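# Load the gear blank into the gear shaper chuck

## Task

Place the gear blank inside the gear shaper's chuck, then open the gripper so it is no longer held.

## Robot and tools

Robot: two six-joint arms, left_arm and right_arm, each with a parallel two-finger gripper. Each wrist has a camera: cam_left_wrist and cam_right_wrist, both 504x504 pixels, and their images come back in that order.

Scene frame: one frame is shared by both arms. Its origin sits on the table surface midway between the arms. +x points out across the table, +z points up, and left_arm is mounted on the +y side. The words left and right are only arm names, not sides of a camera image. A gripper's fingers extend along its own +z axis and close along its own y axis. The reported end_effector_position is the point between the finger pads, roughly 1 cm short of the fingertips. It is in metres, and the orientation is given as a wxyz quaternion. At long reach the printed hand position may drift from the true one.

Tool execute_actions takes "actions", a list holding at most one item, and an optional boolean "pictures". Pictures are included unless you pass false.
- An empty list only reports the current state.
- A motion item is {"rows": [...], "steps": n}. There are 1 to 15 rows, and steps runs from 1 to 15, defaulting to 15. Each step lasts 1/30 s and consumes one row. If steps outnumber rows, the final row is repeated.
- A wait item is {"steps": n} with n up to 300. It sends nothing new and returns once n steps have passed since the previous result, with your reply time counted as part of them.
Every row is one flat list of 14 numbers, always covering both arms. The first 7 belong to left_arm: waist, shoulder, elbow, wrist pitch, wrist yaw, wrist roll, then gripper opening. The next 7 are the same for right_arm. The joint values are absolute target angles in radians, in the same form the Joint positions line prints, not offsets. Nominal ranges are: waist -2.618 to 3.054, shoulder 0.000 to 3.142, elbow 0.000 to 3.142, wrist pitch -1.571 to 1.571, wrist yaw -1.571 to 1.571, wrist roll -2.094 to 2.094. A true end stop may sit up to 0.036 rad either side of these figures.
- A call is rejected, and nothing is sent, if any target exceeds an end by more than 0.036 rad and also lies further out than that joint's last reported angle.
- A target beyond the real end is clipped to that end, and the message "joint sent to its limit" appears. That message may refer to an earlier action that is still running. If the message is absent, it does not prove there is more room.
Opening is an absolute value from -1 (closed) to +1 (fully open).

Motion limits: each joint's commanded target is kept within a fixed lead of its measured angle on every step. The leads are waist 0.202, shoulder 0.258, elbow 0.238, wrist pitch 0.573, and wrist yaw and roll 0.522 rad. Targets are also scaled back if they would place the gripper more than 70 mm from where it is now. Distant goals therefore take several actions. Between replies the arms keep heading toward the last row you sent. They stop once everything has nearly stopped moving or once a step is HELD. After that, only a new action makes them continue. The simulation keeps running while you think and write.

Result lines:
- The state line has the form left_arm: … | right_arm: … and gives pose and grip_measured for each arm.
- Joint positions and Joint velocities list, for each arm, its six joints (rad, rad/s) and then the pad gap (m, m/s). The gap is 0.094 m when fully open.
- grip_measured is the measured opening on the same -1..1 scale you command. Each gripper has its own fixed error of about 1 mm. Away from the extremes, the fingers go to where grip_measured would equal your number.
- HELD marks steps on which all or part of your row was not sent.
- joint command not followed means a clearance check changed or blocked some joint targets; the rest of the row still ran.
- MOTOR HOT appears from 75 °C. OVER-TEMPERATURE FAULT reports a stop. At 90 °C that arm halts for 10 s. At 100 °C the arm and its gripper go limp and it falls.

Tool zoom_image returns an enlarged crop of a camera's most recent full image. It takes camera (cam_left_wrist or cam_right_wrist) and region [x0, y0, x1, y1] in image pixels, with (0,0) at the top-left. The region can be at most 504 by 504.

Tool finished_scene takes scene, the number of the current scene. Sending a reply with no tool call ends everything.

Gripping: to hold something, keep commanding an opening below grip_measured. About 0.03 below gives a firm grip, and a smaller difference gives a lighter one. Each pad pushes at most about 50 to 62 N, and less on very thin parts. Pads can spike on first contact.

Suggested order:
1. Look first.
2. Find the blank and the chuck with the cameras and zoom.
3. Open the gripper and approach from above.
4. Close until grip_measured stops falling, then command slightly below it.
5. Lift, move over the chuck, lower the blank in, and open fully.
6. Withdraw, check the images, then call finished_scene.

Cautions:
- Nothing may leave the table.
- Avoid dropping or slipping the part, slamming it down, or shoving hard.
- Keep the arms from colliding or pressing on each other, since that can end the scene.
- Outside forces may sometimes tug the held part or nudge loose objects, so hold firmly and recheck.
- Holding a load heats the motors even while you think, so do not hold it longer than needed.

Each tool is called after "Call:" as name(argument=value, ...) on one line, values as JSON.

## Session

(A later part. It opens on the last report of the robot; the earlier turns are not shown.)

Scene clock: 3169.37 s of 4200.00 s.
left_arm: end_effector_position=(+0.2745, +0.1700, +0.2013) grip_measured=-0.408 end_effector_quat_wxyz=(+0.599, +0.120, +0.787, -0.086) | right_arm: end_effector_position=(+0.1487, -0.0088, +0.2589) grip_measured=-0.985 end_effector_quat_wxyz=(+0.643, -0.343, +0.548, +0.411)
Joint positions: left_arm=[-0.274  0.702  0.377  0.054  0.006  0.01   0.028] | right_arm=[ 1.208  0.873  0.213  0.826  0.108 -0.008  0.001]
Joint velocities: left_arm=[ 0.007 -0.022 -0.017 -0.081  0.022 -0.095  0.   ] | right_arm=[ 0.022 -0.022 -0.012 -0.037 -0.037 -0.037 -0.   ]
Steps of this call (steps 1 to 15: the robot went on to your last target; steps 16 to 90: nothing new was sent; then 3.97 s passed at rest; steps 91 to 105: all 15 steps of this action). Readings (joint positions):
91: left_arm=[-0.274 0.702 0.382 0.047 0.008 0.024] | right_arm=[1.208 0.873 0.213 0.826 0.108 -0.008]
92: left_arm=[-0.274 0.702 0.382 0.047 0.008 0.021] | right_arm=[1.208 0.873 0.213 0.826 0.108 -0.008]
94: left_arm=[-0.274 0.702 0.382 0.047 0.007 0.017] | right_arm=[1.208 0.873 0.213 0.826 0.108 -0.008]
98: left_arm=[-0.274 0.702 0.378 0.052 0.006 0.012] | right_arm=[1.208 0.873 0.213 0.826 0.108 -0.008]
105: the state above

Creeping in. Continue with roll dither.

Call:
execute_actions(actions=[{"rows":[[-0.281,0.716,0.336,-0.01,0.007,0.025,-0.47,1.2,0.88,0.23,0.83,0.105,0,-1],[-0.281,0.716,0.334,-0.01,0.007,0.025,-0.47,1.2,0.88,0.23,0.83,0.105,0,-1],[-0.281,0.716,0.332,-0.01,0.007,0.025,-0.47,1.2,0.88,0.23,0.83,0.105,0,-1],[-0.281,0.716,0.33,-0.01,0.007,-0.01,-0.47,1.2,0.88,0.23,0.83,0.105,0,-1],[-0.281,0.716,0.328,-0.01,0.007,-0.01,-0.47,1.2,0.88,0.23,0.83,0.105,0,-1],[-0.281,0.716,0.326,-0.01,0.007,-0.01,-0.47,1.2,0.88,0.23,0.83,0.105,0,-1],[-0.281,0.716,0.324,-0.01,0.007,-0.01,-0.47,1.2,0.88,0.23,0.83,0.105,0,-1],[-0.281,0.716,0.322,-0.01,0.007,0.025,-0.47,1.2,0.88,0.23,0.83,0.105,0,-1],[-0.281,0.716,0.32,-0.01,0.007,0.025,-0.47,1.2,0.88,0.23,0.83,0.105,0,-1],[-0.281,0.716,0.32,-0.01,0.007,0.025,-0.47,1.2,0.88,0.23,0.83,0.105,0,-1],[-0.281,0.716,0.32,-0.01,0.007,0.025,-0.47,1.2,0.88,0.23,0.83,0.105,0,-1],[-0.281,0.716,0.32,-0.01,0.007,-0.01,-0.47,1.2,0.88,0.23,0.83,0.105,0,-1],[-0.281,0.716,0.32,-0.01,0.007,-0.01,-0.47,1.2,0.88,0.23,0.83,0.105,0,-1],[-0.281,0.716,0.32,-0.01,0.007,0.008,-0.47,1.2,0.88,0.23,0.83,0.105,0,-1]],"steps":15}])

Call:
zoom_image(camera="cam_right_wrist", region=[220,210,300,290])

Scene clock: 3180.20 s of 4200.00 s.
left_arm: end_effector_position=(+0.2747, +0.1699, +0.2001) grip_measured=-0.408 end_effector_quat_wxyz=(+0.602, +0.119, +0.785, -0.087) | right_arm: end_effector_position=(+0.1487, -0.0088, +0.2589) grip_measured=-0.985 end_effector_quat_wxyz=(+0.643, -0.343, +0.548, +0.411)
Joint positions: left_arm=[-0.274  0.702  0.365  0.073  0.006  0.009  0.028] | right_arm=[ 1.208  0.873  0.213  0.826  0.108 -0.008  0.001]
Joint velocities: left_arm=[ 0.002 -0.007 -0.007  0.022  0.11   0.022 -0.001] | right_arm=[-0.007 -0.017  0.007  0.007  0.007  0.051 -0.   ]
Steps of this call (steps 1 to 15: the robot went on to your last target; steps 16 to 90: nothing new was sent; then 7.33 s passed at rest; steps 91 to 105: all 15 steps of this action). Readings (joint positions):
91: left_arm=[-0.274 0.702 0.377 0.054 0.006 0.011] | right_arm=[1.208 0.873 0.213 0.826 0.108 -0.008]
92: left_arm=[-0.274 0.702 0.377 0.054 0.006 0.013] | right_arm=[1.208 0.873 0.213 0.826 0.108 -0.008]
94: left_arm=[-0.274 0.702 0.377 0.054 0.006 0.011] | right_arm=[1.208 0.873 0.213 0.826 0.108 -0.008]
98: left_arm=[-0.274 0.702 0.370 0.066 0.006 0.008] | right_arm=[1.208 0.873 0.213 0.826 0.108 -0.008]
105: the state above

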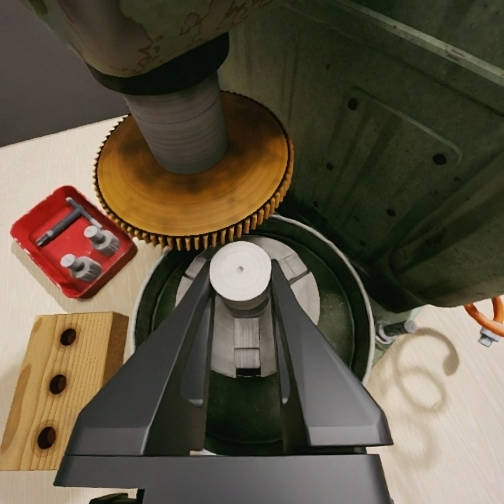

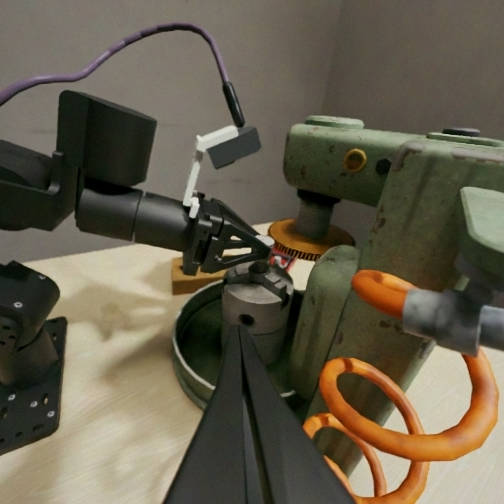

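Region (220, 210, 300, 290) of cam_right_wrist's 504x504 image, scaled by 6.300, with more detail than that image has.

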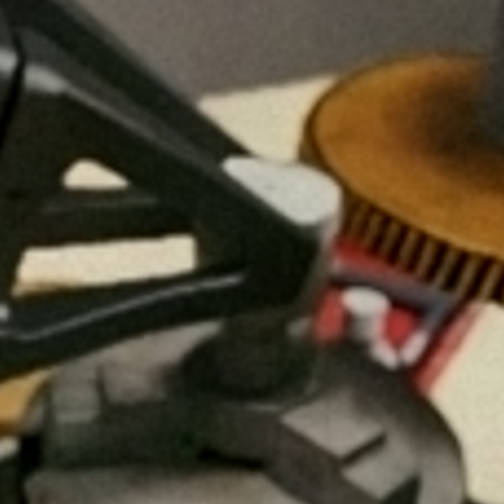

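Call:
execute_actions(actions=[{"rows":[[-0.281,0.724,0.32,-0.01,0.007,0.025,-0.47,1.2,0.88,0.23,0.83,0.105,0,-1],[-0.281,0.727,0.32,-0.01,0.007,0.025,-0.47,1.2,0.88,0.23,0.83,0.105,0,-1],[-0.281,0.73,0.32,-0.01,0.007,0.025,-0.47,1.2,0.88,0.23,0.83,0.105,0,-1],[-0.281,0.733,0.32,-0.01,0.007,-0.01,-0.47,1.2,0.88,0.23,0.83,0.105,0,-1],[-0.281,0.736,0.32,-0.01,0.007,-0.01,-0.47,1.2,0.88,0.23,0.83,0.105,0,-1],[-0.281,0.739,0.32,-0.01,0.007,-0.01,-0.47,1.2,0.88,0.23,0.83,0.105,0,-1],[-0.281,0.742,0.32,-0.01,0.007,-0.01,-0.47,1.2,0.88,0.23,0.83,0.105,0,-1],[-0.281,0.742,0.32,-0.01,0.007,0.025,-0.47,1.2,0.88,0.23,0.83,0.105,0,-1],[-0.281,0.742,0.32,-0.01,0.007,0.025,-0.47,1.2,0.88,0.23,0.83,0.105,0,-1],[-0.281,0.742,0.32,-0.01,0.007,0.025,-0.47,1.2,0.88,0.23,0.83,0.105,0,-1],[-0.281,0.742,0.32,-0.01,0.007,0.025,-0.47,1.2,0.88,0.23,0.83,0.105,0,-1],[-0.281,0.742,0.32,-0.01,0.007,-0.01,-0.47,1.2,0.88,0.23,0.83,0.105,0,-1],[-0.281,0.742,0.32,-0.01,0.007,-0.01,-0.47,1.2,0.88,0.23,0.83,0.105,0,-1],[-0.281,0.742,0.32,-0.01,0.007,0.008,-0.47,1.2,0.88,0.23,0.83,0.105,0,-1]],"steps":15}], pictures=false)

Scene clock: 3194.43 s of 4200.00 s.
left_arm: end_effector_position=(+0.2752, +0.1698, +0.1998) grip_measured=-0.408 end_effector_quat_wxyz=(+0.602, +0.119, +0.785, -0.087) | right_arm: end_effector_position=(+0.1487, -0.0088, +0.2589) grip_measured=-0.985 end_effector_quat_wxyz=(+0.643, -0.343, +0.548, +0.411)
Joint positions: left_arm=[-0.274  0.705  0.365  0.076  0.006  0.009  0.028] | right_arm=[ 1.208  0.873  0.213  0.826  0.108 -0.008  0.001]
Joint velocities: left_arm=[-0.007 -0.007 -0.002 -0.037 -0.037 -0.022 -0.   ] | right_arm=[ 0.007 -0.037  0.007  0.037  0.037 -0.051 -0.001]
Steps of this call (steps 1 to 15: the robot went on to your last target; steps 16 to 90: nothing new was sent; then 10.73 s passed at rest; steps 91 to 105: all 15 steps of this action). Readings (joint positions):
91: left_arm=[-0.274 0.702 0.365 0.073 0.006 0.011] | right_arm=[1.208 0.873 0.213 0.826 0.108 -0.008]
92: left_arm=[-0.274 0.702 0.365 0.073 0.006 0.012] | right_arm=[1.208 0.873 0.213 0.826 0.108 -0.008]
94: left_arm=[-0.274 0.702 0.365 0.073 0.006 0.011] | right_arm=[1.208 0.873 0.213 0.826 0.108 -0.008]
98: left_arm=[-0.274 0.705 0.365 0.076 0.006 0.009] | right_arm=[1.208 0.873 0.213 0.826 0.108 -0.008]
105: the state above

Relax q1 to neutral.

Call:
execute_actions(actions=[{"rows":[[-0.281,0.705,0.32,-0.02,0.007,0.025,-0.47,1.2,0.88,0.23,0.83,0.105,0,-1],[-0.281,0.705,0.32,-0.02,0.007,0.025,-0.47,1.2,0.88,0.23,0.83,0.105,0,-1],[-0.281,0.705,0.32,-0.02,0.007,0.025,-0.47,1.2,0.88,0.23,0.83,0.105,0,-1],[-0.281,0.705,0.32,-0.02,0.007,-0.01,-0.47,1.2,0.88,0.23,0.83,0.105,0,-1],[-0.281,0.705,0.32,-0.02,0.007,-0.01,-0.47,1.2,0.88,0.23,0.83,0.105,0,-1],[-0.281,0.705,0.32,-0.02,0.007,-0.01,-0.47,1.2,0.88,0.23,0.83,0.105,0,-1],[-0.281,0.705,0.32,-0.02,0.007,-0.01,-0.47,1.2,0.88,0.23,0.83,0.105,0,-1],[-0.281,0.705,0.32,-0.02,0.007,0.025,-0.47,1.2,0.88,0.23,0.83,0.105,0,-1],[-0.281,0.705,0.32,-0.02,0.007,0.025,-0.47,1.2,0.88,0.23,0.83,0.105,0,-1],[-0.281,0.705,0.32,-0.02,0.007,0.008,-0.47,1.2,0.88,0.23,0.83,0.105,0,-1]],"steps":15}], pictures=false)

Scene clock: 3205.67 s of 4200.00 s.
left_arm: end_effector_position=(+0.2752, +0.1698, +0.1998) grip_measured=-0.408 end_effector_quat_wxyz=(+0.602, +0.120, +0.785, -0.086) | right_arm: end_effector_position=(+0.1487, -0.0088, +0.2589) grip_measured=-0.985 end_effector_quat_wxyz=(+0.643, -0.343, +0.548, +0.411)
Joint positions: left_arm=[-0.274  0.705  0.365  0.076  0.006  0.011  0.028] | right_arm=[ 1.208  0.873  0.213  0.826  0.108 -0.008  0.001]
Joint velocities: left_arm=[ 0.002 -0.002 -0.007 -0.037  0.022 -0.007 -0.   ] | right_arm=[ 0.002 -0.002 -0.017  0.022  0.022 -0.037 -0.001]
Steps of this call (steps 1 to 15: the robot went on to your last target; steps 16 to 90: nothing new was sent; then 7.73 s passed at rest; steps 91 to 105: all 15 steps of this action). Readings (joint positions):
91: left_arm=[-0.274 0.705 0.365 0.076 0.006 0.010] | right_arm=[1.208 0.873 0.213 0.826 0.108 -0.008]
92: left_arm=[-0.274 0.705 0.365 0.076 0.006 0.011] | right_arm=[1.208 0.873 0.213 0.826 0.108 -0.008]
94: left_arm=[-0.274 0.705 0.365 0.076 0.006 0.010] | right_arm=[1.208 0.873 0.213 0.826 0.108 -0.008]
98: left_arm=[-0.274 0.705 0.365 0.076 0.006 0.010] | right_arm=[1.208 0.873 0.213 0.826 0.108 -0.008]
105: the state above

Call:
execute_actions(actions=[{"rows":[[-0.281,0.695,0.37,0.1,0.007,0.008,-0.47,1.2,0.88,0.23,0.83,0.105,0,-1],[-0.281,0.695,0.37,0.1,0.007,0.008,-0.47,1.2,0.88,0.23,0.83,0.105,0,-1],[-0.281,0.695,0.37,0.1,0.007,0.008,-0.47,1.2,0.88,0.23,0.83,0.105,0,-1],[-0.281,0.695,0.37,0.1,0.007,0.008,-0.47,1.2,0.88,0.23,0.83,0.105,0,-1],[-0.281,0.695,0.37,0.1,0.007,0.008,-0.47,1.2,0.88,0.23,0.83,0.105,0,-1],[-0.281,0.695,0.37,0.1,0.007,0.008,-0.37,1.2,0.88,0.23,0.83,0.105,0,-1]],"steps":15}])

Call:
zoom_image(camera="cam_right_wrist", region=[220,210,300,290])

Scene clock: 3213.50 s of 4200.00 s.
left_arm: end_effector_position=(+0.2761, +0.1695, +0.2031) grip_measured=-0.372 end_effector_quat_wxyz=(+0.607, +0.119, +0.781, -0.087) | right_arm: end_effector_position=(+0.1487, -0.0088, +0.2589) grip_measured=-0.985 end_effector_quat_wxyz=(+0.643, -0.343, +0.548, +0.411)
Joint positions: left_arm=[-0.274  0.705  0.365  0.09   0.006  0.011  0.03 ] | right_arm=[ 1.208  0.873  0.213  0.826  0.108 -0.008  0.001]
Joint velocities: left_arm=[ 0.012 -0.007 -0.002  0.037  0.066  0.022 -0.001] | right_arm=[ 0.012  0.007 -0.017  0.037  0.081  0.066 -0.   ]
Steps of this call (steps 1 to 15: the robot went on to your last target; steps 16 to 90: nothing new was sent; then 4.33 s passed at rest; steps 91 to 105: all 15 steps of this action). Readings (joint positions):
91: left_arm=[-0.274 0.705 0.365 0.082 0.006 0.011] | right_arm=[1.208 0.873 0.213 0.826 0.108 -0.008]
92: left_arm=[-0.274 0.705 0.365 0.082 0.006 0.011] | right_arm=[1.208 0.873 0.213 0.826 0.108 -0.008]
94: left_arm=[-0.274 0.705 0.365 0.082 0.006 0.011] | right_arm=[1.208 0.873 0.213 0.826 0.108 -0.008]
98: left_arm=[-0.274 0.705 0.365 0.084 0.006 0.011] | right_arm=[1.208 0.873 0.213 0.826 0.108 -0.008]
105: the state above

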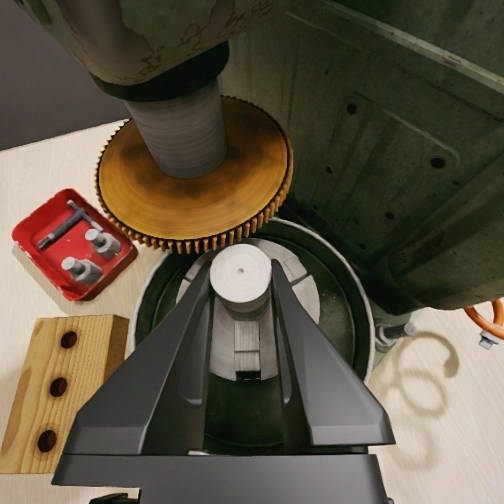

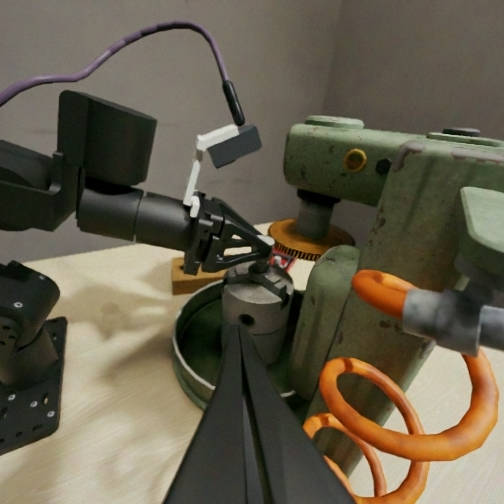

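Region (220, 210, 300, 290) of cam_right_wrist's 504x504 image, scaled by 6.300, with more detail than that image has.

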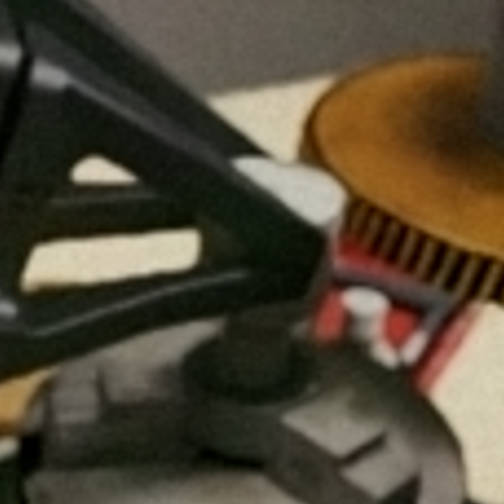

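Call:
execute_actions(actions=[{"rows":[[-0.281,0.695,0.37,0.1,0.007,0.008,-0.48,1.2,0.88,0.23,0.83,0.105,0,-1]],"steps":10}], pictures=false)

Call:
execute_actions(actions=[{"rows":[[-0.281,0.7,0.36,0.08,0.007,0.008,-0.48,1.2,0.88,0.23,0.83,0.105,0,-1],[-0.281,0.7,0.355,0.06,0.007,0.008,-0.48,1.2,0.88,0.23,0.83,0.105,0,-1],[-0.281,0.7,0.35,0.04,0.007,0.008,-0.48,1.2,0.88,0.23,0.83,0.105,0,-1],[-0.281,0.7,0.345,0.02,0.007,0.008,-0.48,1.2,0.88,0.23,0.83,0.105,0,-1],[-0.281,0.705,0.34,0.0,0.007,0.008,-0.48,1.2,0.88,0.23,0.83,0.105,0,-1],[-0.281,0.705,0.335,-0.02,0.007,0.008,-0.48,1.2,0.88,0.23,0.83,0.105,0,-1],[-0.281,0.705,0.33,-0.04,0.007,0.008,-0.48,1.2,0.88,0.23,0.83,0.105,0,-1],[-0.281,0.71,0.325,-0.06,0.007,0.008,-0.48,1.2,0.88,0.23,0.83,0.105,0,-1],[-0.281,0.71,0.32,-0.08,0.007,0.008,-0.48,1.2,0.88,0.23,0.83,0.105,0,-1],[-0.281,0.71,0.315,-0.1,0.007,0.008,-0.48,1.2,0.88,0.23,0.83,0.105,0,-1],[-0.281,0.715,0.31,-0.12,0.007,0.008,-0.48,1.2,0.88,0.23,0.83,0.105,0,-1],[-0.281,0.715,0.305,-0.14,0.007,0.008,-0.48,1.2,0.88,0.23,0.83,0.105,0,-1]],"steps":15}], pictures=false)

Scene clock: 3232.57 s of 4200.00 s.
left_arm: end_effector_position=(+0.2763, +0.1694, +0.2043) grip_measured=-0.412 end_effector_quat_wxyz=(+0.609, +0.119, +0.779, -0.088) | right_arm: end_effector_position=(+0.1487, -0.0088, +0.2589) grip_measured=-0.985 end_effector_quat_wxyz=(+0.643, -0.343, +0.548, +0.411)
Joint positions: left_arm=[-0.274  0.705  0.365  0.095  0.006  0.011  0.028] | right_arm=[ 1.208  0.873  0.213  0.826  0.108 -0.008  0.001]
Joint velocities: left_arm=[ 0.002 -0.012  0.007  0.037 -0.066  0.022  0.   ] | right_arm=[-0.007  0.002 -0.002 -0.007 -0.022  0.037 -0.001]
Steps of this call (steps 1 to 15: the robot went on to your last target; steps 16 to 90: nothing new was sent; then 15.73 s passed at rest; steps 91 to 100: all 10 steps of this action). Readings (joint positions):
91: left_arm=[-0.274 0.705 0.365 0.095 0.006 0.011] | right_arm=[1.208 0.873 0.213 0.826 0.108 -0.008]
92: left_arm=[-0.274 0.705 0.365 0.095 0.006 0.011] | right_arm=[1.208 0.873 0.213 0.826 0.108 -0.008]
94: left_arm=[-0.274 0.705 0.365 0.095 0.006 0.011] | right_arm=[1.208 0.873 0.213 0.826 0.108 -0.008]
98: left_arm=[-0.274 0.705 0.365 0.095 0.006 0.011] | right_arm=[1.208 0.873 0.213 0.826 0.108 -0.008]
100: the state above

Scene clock: 3233.07 s of 4200.00 s.
left_arm: end_effector_position=(+0.2753, +0.1696, +0.2003) grip_measured=-0.412 end_effector_quat_wxyz=(+0.603, +0.120, +0.784, -0.087) | right_arm: end_effector_position=(+0.1487, -0.0088, +0.2589) grip_measured=-0.985 end_effector_quat_wxyz=(+0.643, -0.343, +0.548, +0.411)
Joint positions: left_arm=[-0.274  0.705  0.365  0.079  0.006  0.011  0.028] | right_arm=[ 1.208  0.873  0.213  0.826  0.108 -0.008  0.001]
Joint velocities: left_arm=[ 0.002  0.002 -0.002 -0.022  0.066 -0.11   0.001] | right_arm=[-0.012 -0.002  0.012 -0.007 -0.037 -0.037 -0.001]
Steps of this call (steps 1 to 15: all 15 steps of this action). Readings (joint positions):
1: left_arm=[-0.274 0.705 0.365 0.095 0.006 0.011] | right_arm=[1.208 0.873 0.213 0.826 0.108 -0.008]
2: left_arm=[-0.274 0.705 0.365 0.094 0.006 0.011] | right_arm=[1.208 0.873 0.213 0.826 0.108 -0.008]
4: left_arm=[-0.274 0.705 0.365 0.092 0.006 0.011] | right_arm=[1.208 0.873 0.213 0.826 0.108 -0.008]
8: left_arm=[-0.274 0.705 0.365 0.085 0.006 0.011] | right_arm=[1.208 0.873 0.213 0.826 0.108 -0.008]
15: the state above

Now drive q2 down.

Call:
execute_actions(actions=[{"rows":[[-0.281,0.72,0.295,-0.14,0.007,0.008,-0.48,1.2,0.88,0.23,0.83,0.105,0,-1],[-0.281,0.72,0.29,-0.14,0.007,0.008,-0.48,1.2,0.88,0.23,0.83,0.105,0,-1],[-0.281,0.72,0.285,-0.14,0.007,0.008,-0.48,1.2,0.88,0.23,0.83,0.105,0,-1],[-0.281,0.72,0.28,-0.14,0.007,0.008,-0.48,1.2,0.88,0.23,0.83,0.105,0,-1],[-0.281,0.72,0.275,-0.14,0.007,0.008,-0.48,1.2,0.88,0.23,0.83,0.105,0,-1],[-0.281,0.72,0.27,-0.14,0.007,0.008,-0.48,1.2,0.88,0.23,0.83,0.105,0,-1],[-0.281,0.72,0.265,-0.14,0.007,0.008,-0.48,1.2,0.88,0.23,0.83,0.105,0,-1],[-0.281,0.72,0.26,-0.14,0.007,0.008,-0.48,1.2,0.88,0.23,0.83,0.105,0,-1]],"steps":15}])

Call:
zoom_image(camera="cam_right_wrist", region=[220,210,300,290])

Scene clock: 3242.83 s of 4200.00 s.
left_arm: end_effector_position=(+0.2756, +0.1696, +0.1991) grip_measured=-0.412 end_effector_quat_wxyz=(+0.607, +0.119, +0.781, -0.087) | right_arm: end_effector_position=(+0.1487, -0.0088, +0.2589) grip_measured=-0.985 end_effector_quat_wxyz=(+0.643, -0.343, +0.548, +0.411)
Joint positions: left_arm=[-0.274  0.705  0.35   0.105  0.006  0.011  0.028] | right_arm=[ 1.208  0.873  0.213  0.826  0.108 -0.008  0.001]
Joint velocities: left_arm=[ 0.002 -0.002  0.012 -0.051  0.037  0.037  0.   ] | right_arm=[ 0.007 -0.022 -0.017  0.095  0.051 -0.066 -0.   ]
Steps of this call (steps 1 to 15: the robot went on to your last target; steps 16 to 90: nothing new was sent; then 6.27 s passed at rest; steps 91 to 105: all 15 steps of this action). Readings (joint positions):
91: left_arm=[-0.274 0.705 0.365 0.079 0.006 0.011] | right_arm=[1.208 0.873 0.213 0.826 0.108 -0.008]
92: left_arm=[-0.274 0.705 0.365 0.079 0.006 0.011] | right_arm=[1.208 0.873 0.213 0.826 0.108 -0.008]
94: left_arm=[-0.274 0.705 0.365 0.079 0.006 0.011] | right_arm=[1.208 0.873 0.213 0.826 0.108 -0.008]
98: left_arm=[-0.274 0.705 0.356 0.094 0.006 0.011] | right_arm=[1.208 0.873 0.213 0.826 0.108 -0.008]
105: the state above

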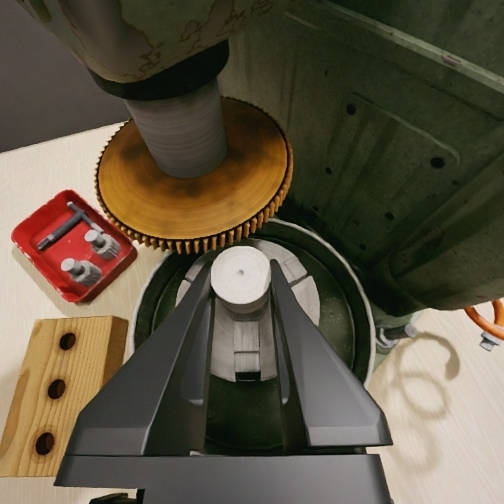

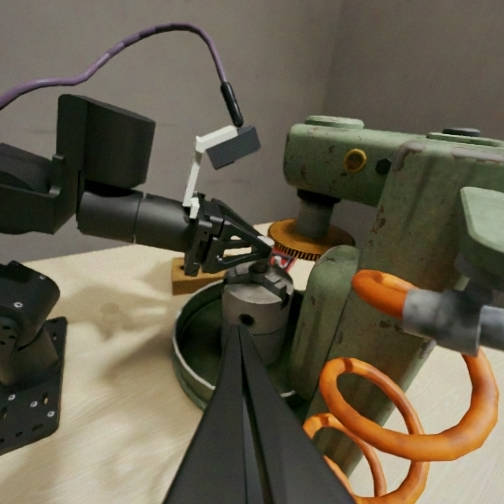

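Region (220, 210, 300, 290) of cam_right_wrist's 504x504 image, scaled by 6.300, with more detail than that image has.

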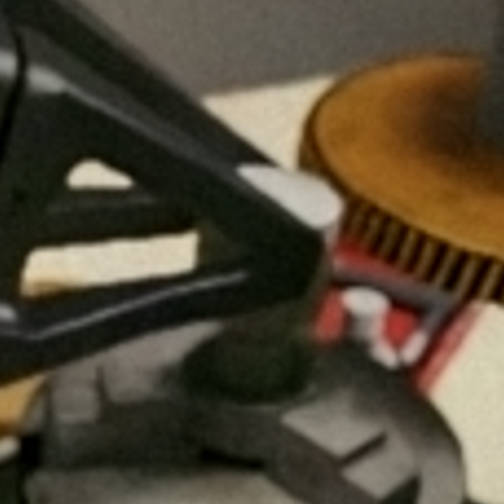

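Call:
execute_actions(actions=[{"rows":[[-0.281,0.71,0.3,-0.05,0.007,0.008,-0.48,1.2,0.88,0.23,0.83,0.105,0,-1],[-0.281,0.7,0.33,0.03,0.007,0.008,-0.48,1.2,0.88,0.23,0.83,0.105,0,-1],[-0.281,0.695,0.355,0.12,0.007,0.008,-0.48,1.2,0.88,0.23,0.83,0.105,0,-1],[-0.281,0.695,0.355,0.12,0.007,0.008,-0.48,1.2,0.88,0.23,0.83,0.105,0,-1],[-0.281,0.695,0.355,0.12,0.007,0.008,-0.48,1.2,0.88,0.23,0.83,0.105,0,-1],[-0.281,0.695,0.355,0.12,0.007,0.008,-0.48,1.2,0.88,0.23,0.83,0.105,0,-1],[-0.281,0.695,0.355,0.12,0.007,0.008,-0.3,1.2,0.88,0.23,0.83,0.105,0,-1]],"steps":15}], pictures=false)

Call:
execute_actions(actions=[{"rows":[[-0.281,0.7,0.42,0.09,0.007,0.008,-0.3,1.2,0.88,0.23,0.83,0.105,0,-1],[-0.281,0.7,0.42,0.09,0.007,0.008,-0.3,1.2,0.88,0.23,0.83,0.105,0,-1],[-0.281,0.7,0.42,0.09,0.007,0.008,-0.3,1.2,0.88,0.23,0.83,0.105,0,-1],[-0.281,0.7,0.46,0.04,0.007,0.008,-0.3,1.2,0.88,0.23,0.83,0.105,0,-1],[-0.281,0.7,0.46,0.04,0.007,0.008,-0.3,1.2,0.88,0.23,0.83,0.105,0,-1],[-0.281,0.7,0.46,0.04,0.007,0.008,-0.3,1.2,0.88,0.23,0.83,0.105,0,-1],[-0.281,0.7,0.5,0.0,0.007,0.008,-0.3,1.2,0.88,0.23,0.83,0.105,0,-1],[-0.281,0.7,0.5,0.0,0.007,0.008,-0.3,1.2,0.88,0.23,0.83,0.105,0,-1],[-0.281,0.7,0.5,0.0,0.007,0.008,-0.3,1.2,0.88,0.23,0.83,0.105,0,-1],[-0.281,0.7,0.54,-0.04,0.007,0.008,-0.3,1.2,0.88,0.23,0.83,0.105,0,-1]],"steps":15}])

Call:
zoom_image(camera="cam_right_wrist", region=[210,190,310,290])

Call:
zoom_image(camera="cam_left_wrist", region=[170,220,330,380])

Scene clock: 3262.20 s of 4200.00 s.
left_arm: end_effector_position=(+0.2766, +0.1692, +0.2034) grip_measured=-0.302 end_effector_quat_wxyz=(+0.614, +0.119, +0.775, -0.088) | right_arm: end_effector_position=(+0.1487, -0.0088, +0.2589) grip_measured=-0.985 end_effector_quat_wxyz=(+0.643, -0.343, +0.548, +0.411)
Joint positions: left_arm=[-0.274  0.705  0.35   0.122  0.007  0.011  0.033] | right_arm=[ 1.208  0.873  0.213  0.826  0.108 -0.008  0.001]
Joint velocities: left_arm=[ 0.012 -0.007  0.002 -0.007  0.037 -0.007  0.   ] | right_arm=[-0.022 -0.002 -0.007 -0.007  0.007 -0.007  0.001]
Steps of this call (steps 1 to 15: the robot went on to your last target; steps 16 to 90: nothing new was sent; then 15.87 s passed at rest; steps 91 to 105: all 15 steps of this action). Readings (joint positions):
91: left_arm=[-0.274 0.705 0.350 0.108 0.006 0.011] | right_arm=[1.208 0.873 0.213 0.826 0.108 -0.008]
92: left_arm=[-0.274 0.705 0.350 0.112 0.006 0.011] | right_arm=[1.208 0.873 0.213 0.826 0.108 -0.008]
94: left_arm=[-0.274 0.705 0.350 0.117 0.007 0.011] | right_arm=[1.208 0.873 0.213 0.826 0.108 -0.008]
98: left_arm=[-0.274 0.705 0.350 0.119 0.007 0.011] | right_arm=[1.208 0.873 0.213 0.826 0.108 -0.008]
105: the state above

Scene clock: 3262.70 s of 4200.00 s.
left_arm: end_effector_position=(+0.2808, +0.1680, +0.2605) grip_measured=-0.302 end_effector_quat_wxyz=(+0.637, +0.116, +0.756, -0.092) | right_arm: end_effector_position=(+0.1487, -0.0088, +0.2589) grip_measured=-0.985 end_effector_quat_wxyz=(+0.643, -0.343, +0.548, +0.411)
Joint positions: left_arm=[-0.274  0.705  0.518  0.016  0.007  0.011  0.033] | right_arm=[ 1.208  0.873  0.213  0.826  0.108 -0.008  0.001]
Joint velocities: left_arm=[-0.007 -0.012  0.007 -0.125 -0.037 -0.081 -0.   ] | right_arm=[-0.012 -0.002 -0.007  0.007 -0.022 -0.066 -0.   ]
Steps of this call (steps 1 to 15: all 15 steps of this action). Readings (joint positions):
1: left_arm=[-0.274 0.705 0.355 0.116 0.007 0.011] | right_arm=[1.208 0.873 0.213 0.826 0.108 -0.008]
2: left_arm=[-0.274 0.705 0.364 0.108 0.007 0.011] | right_arm=[1.208 0.873 0.213 0.826 0.108 -0.008]
4: left_arm=[-0.274 0.705 0.388 0.097 0.007 0.011] | right_arm=[1.208 0.873 0.213 0.826 0.108 -0.008]
8: left_arm=[-0.274 0.705 0.451 0.064 0.007 0.011] | right_arm=[1.208 0.873 0.213 0.826 0.108 -0.008]
15: the state above

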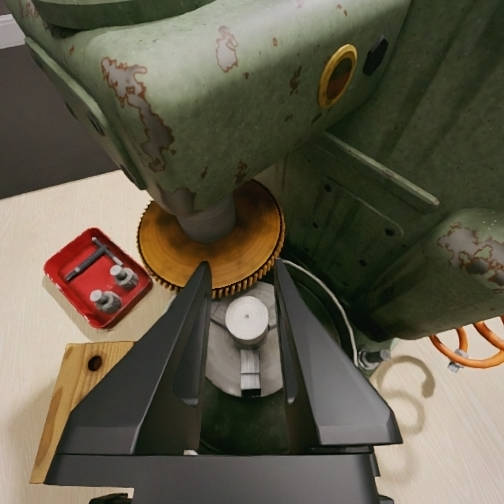

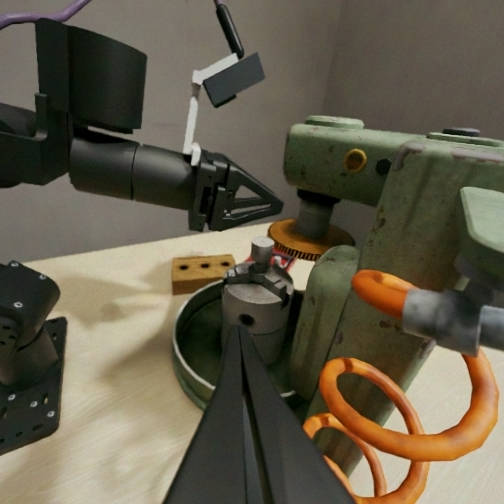

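Region (210, 190, 310, 290) of cam_right_wrist's 504x504 image, scaled by 5.040, with more detail than that image has.

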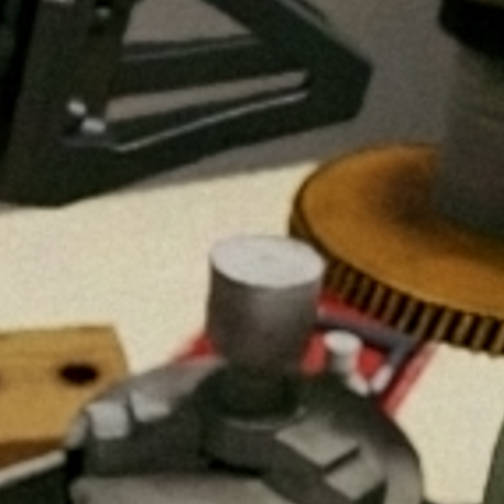

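Region (170, 220, 330, 380) of cam_left_wrist's 504x504 image, scaled by 3.150, with more detail than that image has.

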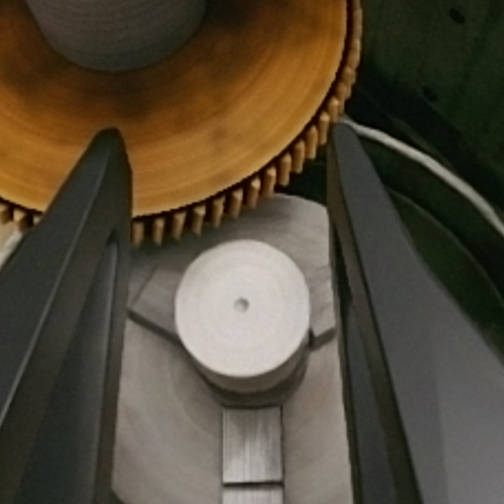

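Call:
execute_actions(actions=[{"rows":[[-0.281,0.74,0.64,-0.2,0.007,0.008,-1,1.2,0.88,0.23,0.83,0.105,0,-1],[-0.281,0.74,0.64,-0.2,0.007,0.008,-1,1.2,0.88,0.23,0.83,0.105,0,-1],[-0.281,0.74,0.64,-0.2,0.007,0.008,-1,1.2,0.88,0.23,0.83,0.105,0,-1],[-0.281,0.74,0.64,-0.2,0.007,0.008,-1,1.2,0.88,0.23,0.83,0.105,0,-1],[-0.281,0.74,0.64,-0.2,0.007,0.008,-1,1.2,0.88,0.23,0.83,0.105,0,-1],[-0.281,0.77,0.7,-0.3,0.007,0.008,-1,1.2,0.88,0.23,0.83,0.105,0,-1],[-0.281,0.77,0.7,-0.3,0.007,0.008,-1,1.2,0.88,0.23,0.83,0.105,0,-1],[-0.281,0.77,0.7,-0.3,0.007,0.008,-1,1.2,0.88,0.23,0.83,0.105,0,-1],[-0.281,0.77,0.7,-0.3,0.007,0.008,-1,1.2,0.88,0.23,0.83,0.105,0,-1],[-0.281,0.79,0.72,-0.38,0.007,0.008,-1,1.2,0.88,0.23,0.83,0.105,0,-1]],"steps":15}], pictures=false)

Call:
execute_actions(actions=[{"steps":30}])

Call:
zoom_image(camera="cam_right_wrist", region=[210,190,310,290])

Scene clock: 3276.73 s of 4200.00 s.
left_arm: end_effector_position=(+0.2753, +0.1696, +0.2473) grip_measured=-0.988 end_effector_quat_wxyz=(+0.549, +0.126, +0.823, -0.080) | right_arm: end_effector_position=(+0.1487, -0.0088, +0.2589) grip_measured=-0.985 end_effector_quat_wxyz=(+0.643, -0.343, +0.548, +0.411)
Joint positions: left_arm=[-0.274  0.776  0.694 -0.313  0.007  0.011  0.001] | right_arm=[ 1.208  0.873  0.213  0.826  0.108 -0.008  0.001]
Joint velocities: left_arm=[ 0.007  0.051 -0.002 -0.286 -0.037  0.007  0.   ] | right_arm=[-0.002 -0.002 -0.007 -0.051  0.066 -0.037 -0.001]
Steps of this call (steps 1 to 30: the robot went on to your last target; steps 31 to 90: nothing new was sent; then 10.53 s passed at rest; steps 91 to 105: all 15 steps of this action). Readings (joint positions):
91: left_arm=[-0.274 0.709 0.534 -0.048 0.007 0.011] | right_arm=[1.208 0.873 0.213 0.826 0.108 -0.008]
92: left_arm=[-0.274 0.718 0.558 -0.084 0.007 0.011] | right_arm=[1.208 0.873 0.213 0.826 0.108 -0.008]
94: left_arm=[-0.274 0.728 0.597 -0.116 0.007 0.011] | right_arm=[1.208 0.873 0.213 0.826 0.108 -0.008]
98: left_arm=[-0.274 0.748 0.662 -0.192 0.007 0.011] | right_arm=[1.208 0.873 0.213 0.826 0.108 -0.008]
105: the state above

Scene clock: 3277.73 s of 4200.00 s.
left_arm: end_effector_position=(+0.2713, +0.1708, +0.2370) grip_measured=-0.988 end_effector_quat_wxyz=(+0.530, +0.127, +0.835, -0.077) | right_arm: end_effector_position=(+0.1487, -0.0088, +0.2589) grip_measured=-0.985 end_effector_quat_wxyz=(+0.643, -0.343, +0.548, +0.411)
Joint positions: left_arm=[-0.274  0.778  0.694 -0.357  0.007  0.011  0.001] | right_arm=[ 1.208  0.873  0.213  0.826  0.108 -0.008  0.001]
Joint velocities: left_arm=[ 0.012 -0.027 -0.002 -0.037  0.051  0.081 -0.001] | right_arm=[ 0.007  0.002 -0.007 -0.022  0.081 -0.125 -0.001]
Steps of this call (steps 1 to 30: the robot went on to your last target). Readings (joint positions):
1: left_arm=[-0.274 0.778 0.694 -0.324 0.007 0.011] | right_arm=[1.208 0.873 0.213 0.826 0.108 -0.008]
2: left_arm=[-0.274 0.778 0.694 -0.332 0.007 0.011] | right_arm=[1.208 0.873 0.213 0.826 0.108 -0.008]
4: left_arm=[-0.274 0.778 0.694 -0.342 0.007 0.011] | right_arm=[1.208 0.873 0.213 0.826 0.108 -0.008]
8: left_arm=[-0.274 0.778 0.694 -0.352 0.007 0.011] | right_arm=[1.208 0.873 0.213 0.826 0.108 -0.008]
30: the state above
All arms were judged still, so your last target was given up. Only a new action makes them travel on or press farther. Fingers that are still opening or closing keep moving.

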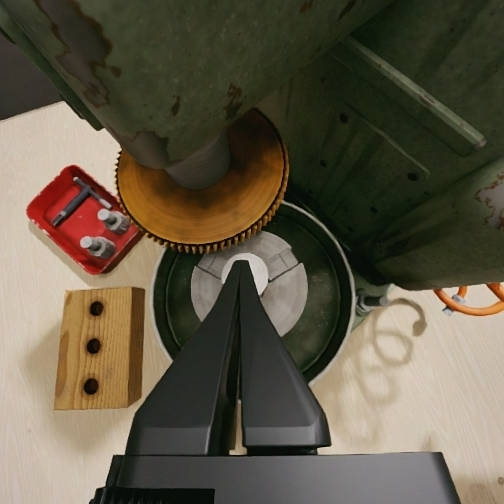

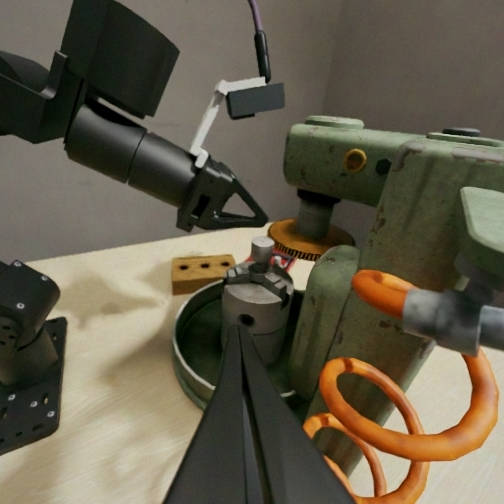

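Region (210, 190, 310, 290) of cam_right_wrist's 504x504 image, scaled by 5.040, with more detail than that image has.

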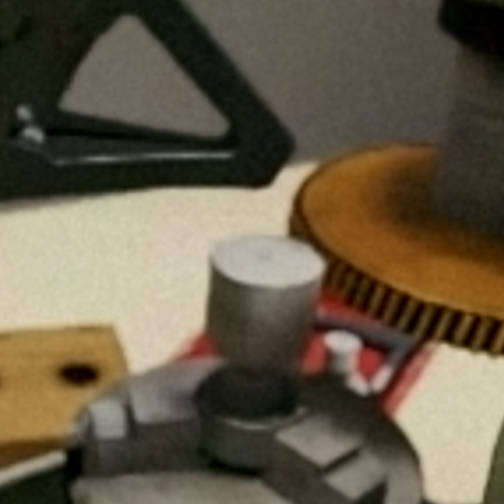

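Call:
execute_actions(actions=[{"rows":[[-0.281,0.8,0.72,-0.36,0.007,0.008,-1,1.2,0.88,0.23,0.83,0.105,0,-1],[-0.281,0.805,0.72,-0.36,0.007,0.008,-1,1.2,0.88,0.23,0.83,0.105,0,-1],[-0.281,0.81,0.72,-0.36,0.007,0.008,-1,1.2,0.88,0.23,0.83,0.105,0,-1],[-0.281,0.815,0.72,-0.36,0.007,0.008,-1,1.2,0.88,0.23,0.83,0.105,0,-1],[-0.281,0.82,0.72,-0.36,0.007,0.008,-1,1.2,0.88,0.23,0.83,0.105,0,-1],[-0.281,0.825,0.72,-0.36,0.007,0.008,-1,1.2,0.88,0.23,0.83,0.105,0,-1],[-0.281,0.83,0.72,-0.36,0.007,0.008,-1,1.2,0.88,0.23,0.83,0.105,0,-1],[-0.281,0.835,0.72,-0.36,0.007,0.008,-1,1.2,0.88,0.23,0.83,0.105,0,-1],[-0.281,0.84,0.72,-0.36,0.007,0.008,-1,1.2,0.88,0.23,0.83,0.105,0,-1],[-0.281,0.845,0.72,-0.36,0.007,0.008,-1,1.2,0.88,0.23,0.83,0.105,0,-1]],"steps":15}])

Call:
zoom_image(camera="cam_right_wrist", region=[210,190,310,290])

Scene clock: 3288.60 s of 4200.00 s.
left_arm: end_effector_position=(+0.2773, +0.1690, +0.2219) grip_measured=-0.988 end_effector_quat_wxyz=(+0.508, +0.129, +0.848, -0.074) | right_arm: end_effector_position=(+0.1487, -0.0088, +0.2589) grip_measured=-0.985 end_effector_quat_wxyz=(+0.643, -0.343, +0.548, +0.411)
Joint positions: left_arm=[-0.274  0.832  0.694 -0.354  0.007  0.011  0.001] | right_arm=[ 1.208  0.873  0.213  0.826  0.108 -0.008  0.001]
Joint velocities: left_arm=[ 0.017 -0.017 -0.012 -0.037 -0.007 -0.022  0.   ] | right_arm=[ 0.002  0.002 -0.012  0.037  0.007  0.022 -0.   ]
Steps of this call (steps 1 to 90: nothing new was sent; then 7.37 s passed at rest; steps 91 to 105: all 15 steps of this action). Readings (joint positions):
91: left_arm=[-0.274 0.778 0.694 -0.357 0.007 0.011] | right_arm=[1.208 0.873 0.213 0.826 0.108 -0.008]
92: left_arm=[-0.274 0.779 0.694 -0.356 0.007 0.011] | right_arm=[1.208 0.873 0.213 0.826 0.108 -0.008]
94: left_arm=[-0.274 0.788 0.694 -0.354 0.007 0.011] | right_arm=[1.208 0.873 0.213 0.826 0.108 -0.008]
98: left_arm=[-0.274 0.813 0.694 -0.354 0.007 0.011] | right_arm=[1.208 0.873 0.213 0.826 0.108 -0.008]
105: the state above

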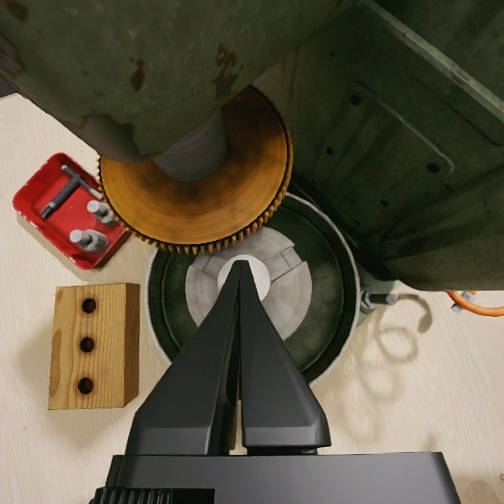

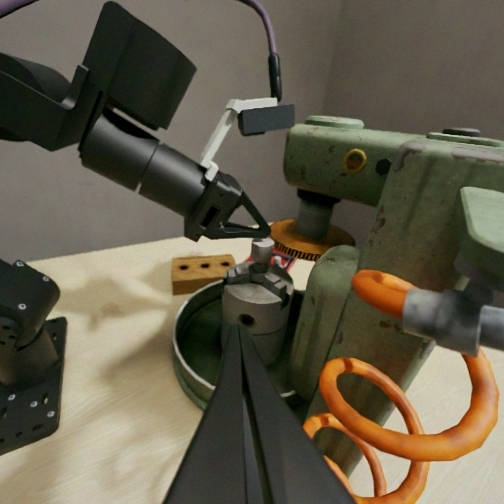

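Region (210, 190, 310, 290) of cam_right_wrist's 504x504 image, scaled by 5.040, with more detail than that image has.

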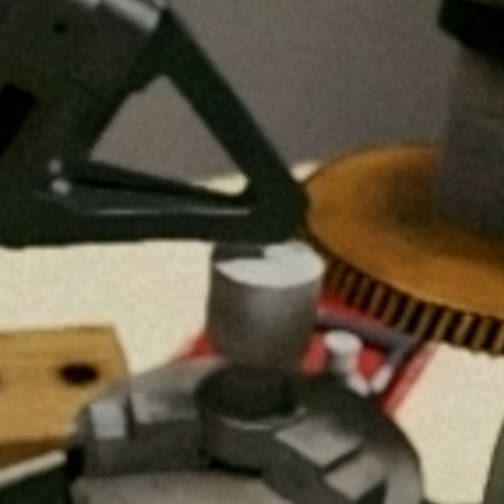

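Call:
execute_actions(actions=[{"rows":[[-0.281,0.84,0.675,-0.36,0.007,0.008,-1,1.2,0.88,0.23,0.83,0.105,0,-1],[-0.281,0.84,0.672,-0.36,0.007,0.008,-1,1.2,0.88,0.23,0.83,0.105,0,-1],[-0.281,0.84,0.669,-0.36,0.007,0.008,-1,1.2,0.88,0.23,0.83,0.105,0,-1],[-0.281,0.84,0.666,-0.36,0.007,0.008,-1,1.2,0.88,0.23,0.83,0.105,0,-1],[-0.281,0.84,0.663,-0.36,0.007,0.008,-1,1.2,0.88,0.23,0.83,0.105,0,-1],[-0.281,0.84,0.66,-0.37,0.007,0.008,-1,1.2,0.88,0.23,0.83,0.105,0,-1],[-0.281,0.84,0.655,-0.385,0.007,0.008,-1,1.2,0.88,0.23,0.83,0.105,0,-1],[-0.281,0.84,0.65,-0.4,0.007,0.008,-1,1.2,0.88,0.23,0.83,0.105,0,-1],[-0.281,0.84,0.645,-0.415,0.007,0.008,-1,1.2,0.88,0.23,0.83,0.105,0,-1],[-0.281,0.845,0.64,-0.43,0.007,0.008,-1,1.2,0.88,0.23,0.83,0.105,0,-1],[-0.281,0.845,0.635,-0.445,0.007,0.008,-1,1.2,0.88,0.23,0.83,0.105,0,-1],[-0.281,0.845,0.63,-0.46,0.007,0.008,-1,1.2,0.88,0.23,0.83,0.105,0,-1]],"steps":15}])

Call:
zoom_image(camera="cam_right_wrist", region=[210,190,310,290])

Scene clock: 3300.40 s of 4200.00 s.
left_arm: end_effector_position=(+0.2703, +0.1711, +0.1999) grip_measured=-0.988 end_effector_quat_wxyz=(+0.481, +0.132, +0.864, -0.070) | right_arm: end_effector_position=(+0.1487, -0.0088, +0.2589) grip_measured=-0.985 end_effector_quat_wxyz=(+0.643, -0.343, +0.548, +0.411)
Joint positions: left_arm=[-0.274  0.832  0.661 -0.385  0.006  0.011  0.001] | right_arm=[ 1.208  0.873  0.213  0.826  0.108 -0.008  0.001]
Joint velocities: left_arm=[-0.017  0.007 -0.178  0.286 -0.037 -0.007 -0.   ] | right_arm=[-0.007  0.012  0.007 -0.007  0.037  0.051 -0.   ]
Steps of this call (steps 1 to 15: the robot went on to your last target; steps 16 to 90: nothing new was sent; then 8.30 s passed at rest; steps 91 to 105: all 15 steps of this action). Readings (joint positions):
91: left_arm=[-0.274 0.832 0.694 -0.354 0.007 0.011] | right_arm=[1.208 0.873 0.213 0.826 0.108 -0.008]
92: left_arm=[-0.274 0.832 0.694 -0.354 0.007 0.011] | right_arm=[1.208 0.873 0.213 0.826 0.108 -0.008]
94: left_arm=[-0.274 0.832 0.694 -0.354 0.007 0.011] | right_arm=[1.208 0.873 0.213 0.826 0.108 -0.008]
98: left_arm=[-0.274 0.832 0.688 -0.355 0.007 0.011] | right_arm=[1.208 0.873 0.213 0.826 0.108 -0.008]
105: the state above

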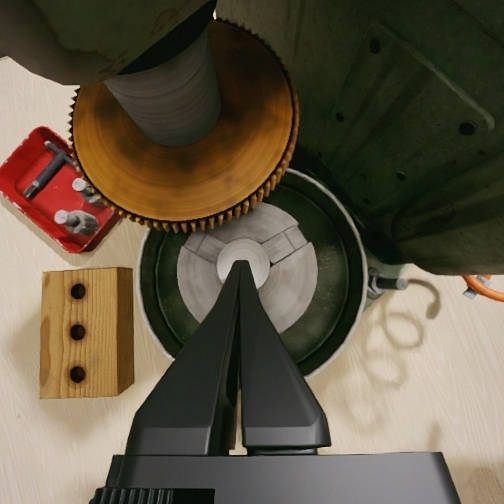

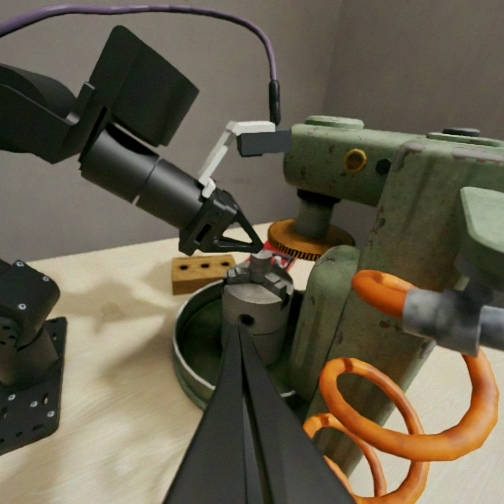

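Region (210, 190, 310, 290) of cam_right_wrist's 504x504 image, scaled by 5.040, with more detail than that image has.

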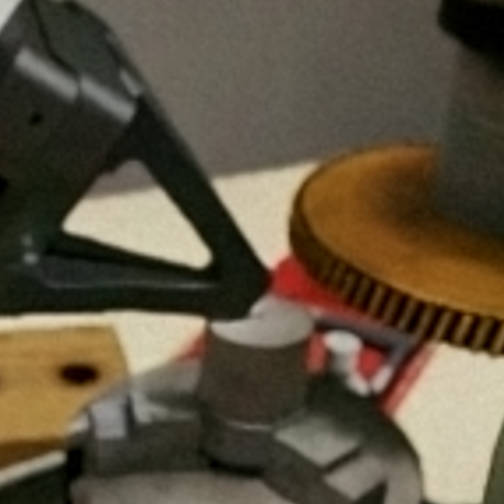

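Seated. Retreat.

Call:
execute_actions(actions=[{"rows":[[-0.281,0.7,0.7,-0.33,0.007,0.008,-1,1.2,0.88,0.23,0.83,0.105,0,-1]],"steps":15}])

Call:
finished_scene(scene=2)

Scene clock: 3303.37 s of 4200.00 s.
left_arm: end_effector_position=(+0.2659, +0.1724, +0.2587) grip_measured=-0.988 end_effector_quat_wxyz=(+0.567, +0.124, +0.810, -0.082) | right_arm: end_effector_position=(+0.1487, -0.0088, +0.2589) grip_measured=-0.985 end_effector_quat_wxyz=(+0.643, -0.343, +0.548, +0.411)
Joint positions: left_arm=[-0.274  0.713  0.684 -0.322  0.006  0.011  0.001] | right_arm=[ 1.208  0.873  0.213  0.826  0.108 -0.008  0.001]
Joint velocities: left_arm=[ 0.002  0.007  0.007  0.066 -0.022 -0.095 -0.002] | right_arm=[ 0.012 -0.017 -0.017 -0.007 -0.007 -0.037  0.   ]
Steps of this call (steps 1 to 15: the robot went on to your last target; steps 16 to 74: nothing new was sent; steps 75 to 89: all 15 steps of this action). Readings (joint positions):
75: left_arm=[-0.274 0.818 0.661 -0.380 0.006 0.011] | right_arm=[1.208 0.873 0.213 0.826 0.108 -0.008]
76: left_arm=[-0.274 0.792 0.661 -0.381 0.006 0.011] | right_arm=[1.208 0.873 0.213 0.826 0.108 -0.008]
78: left_arm=[-0.274 0.738 0.667 -0.362 0.006 0.011] | right_arm=[1.208 0.873 0.213 0.826 0.108 -0.008]
82: left_arm=[-0.274 0.713 0.684 -0.324 0.006 0.011] | right_arm=[1.208 0.873 0.213 0.826 0.108 -0.008]
89: the state above

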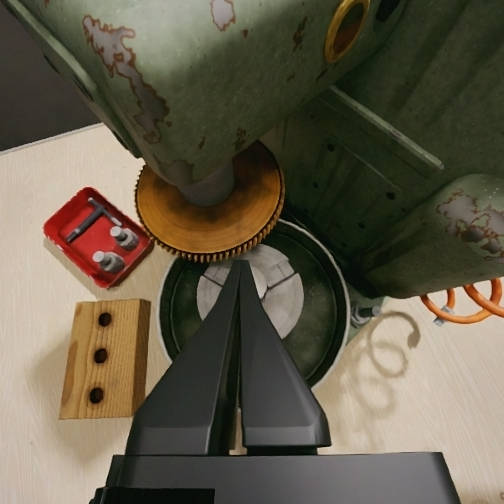

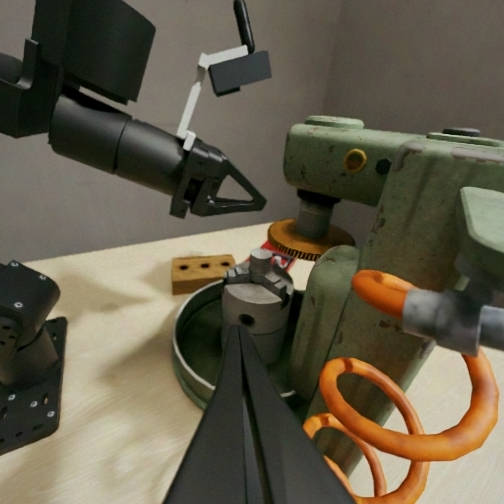

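The scene is finished: the task was done.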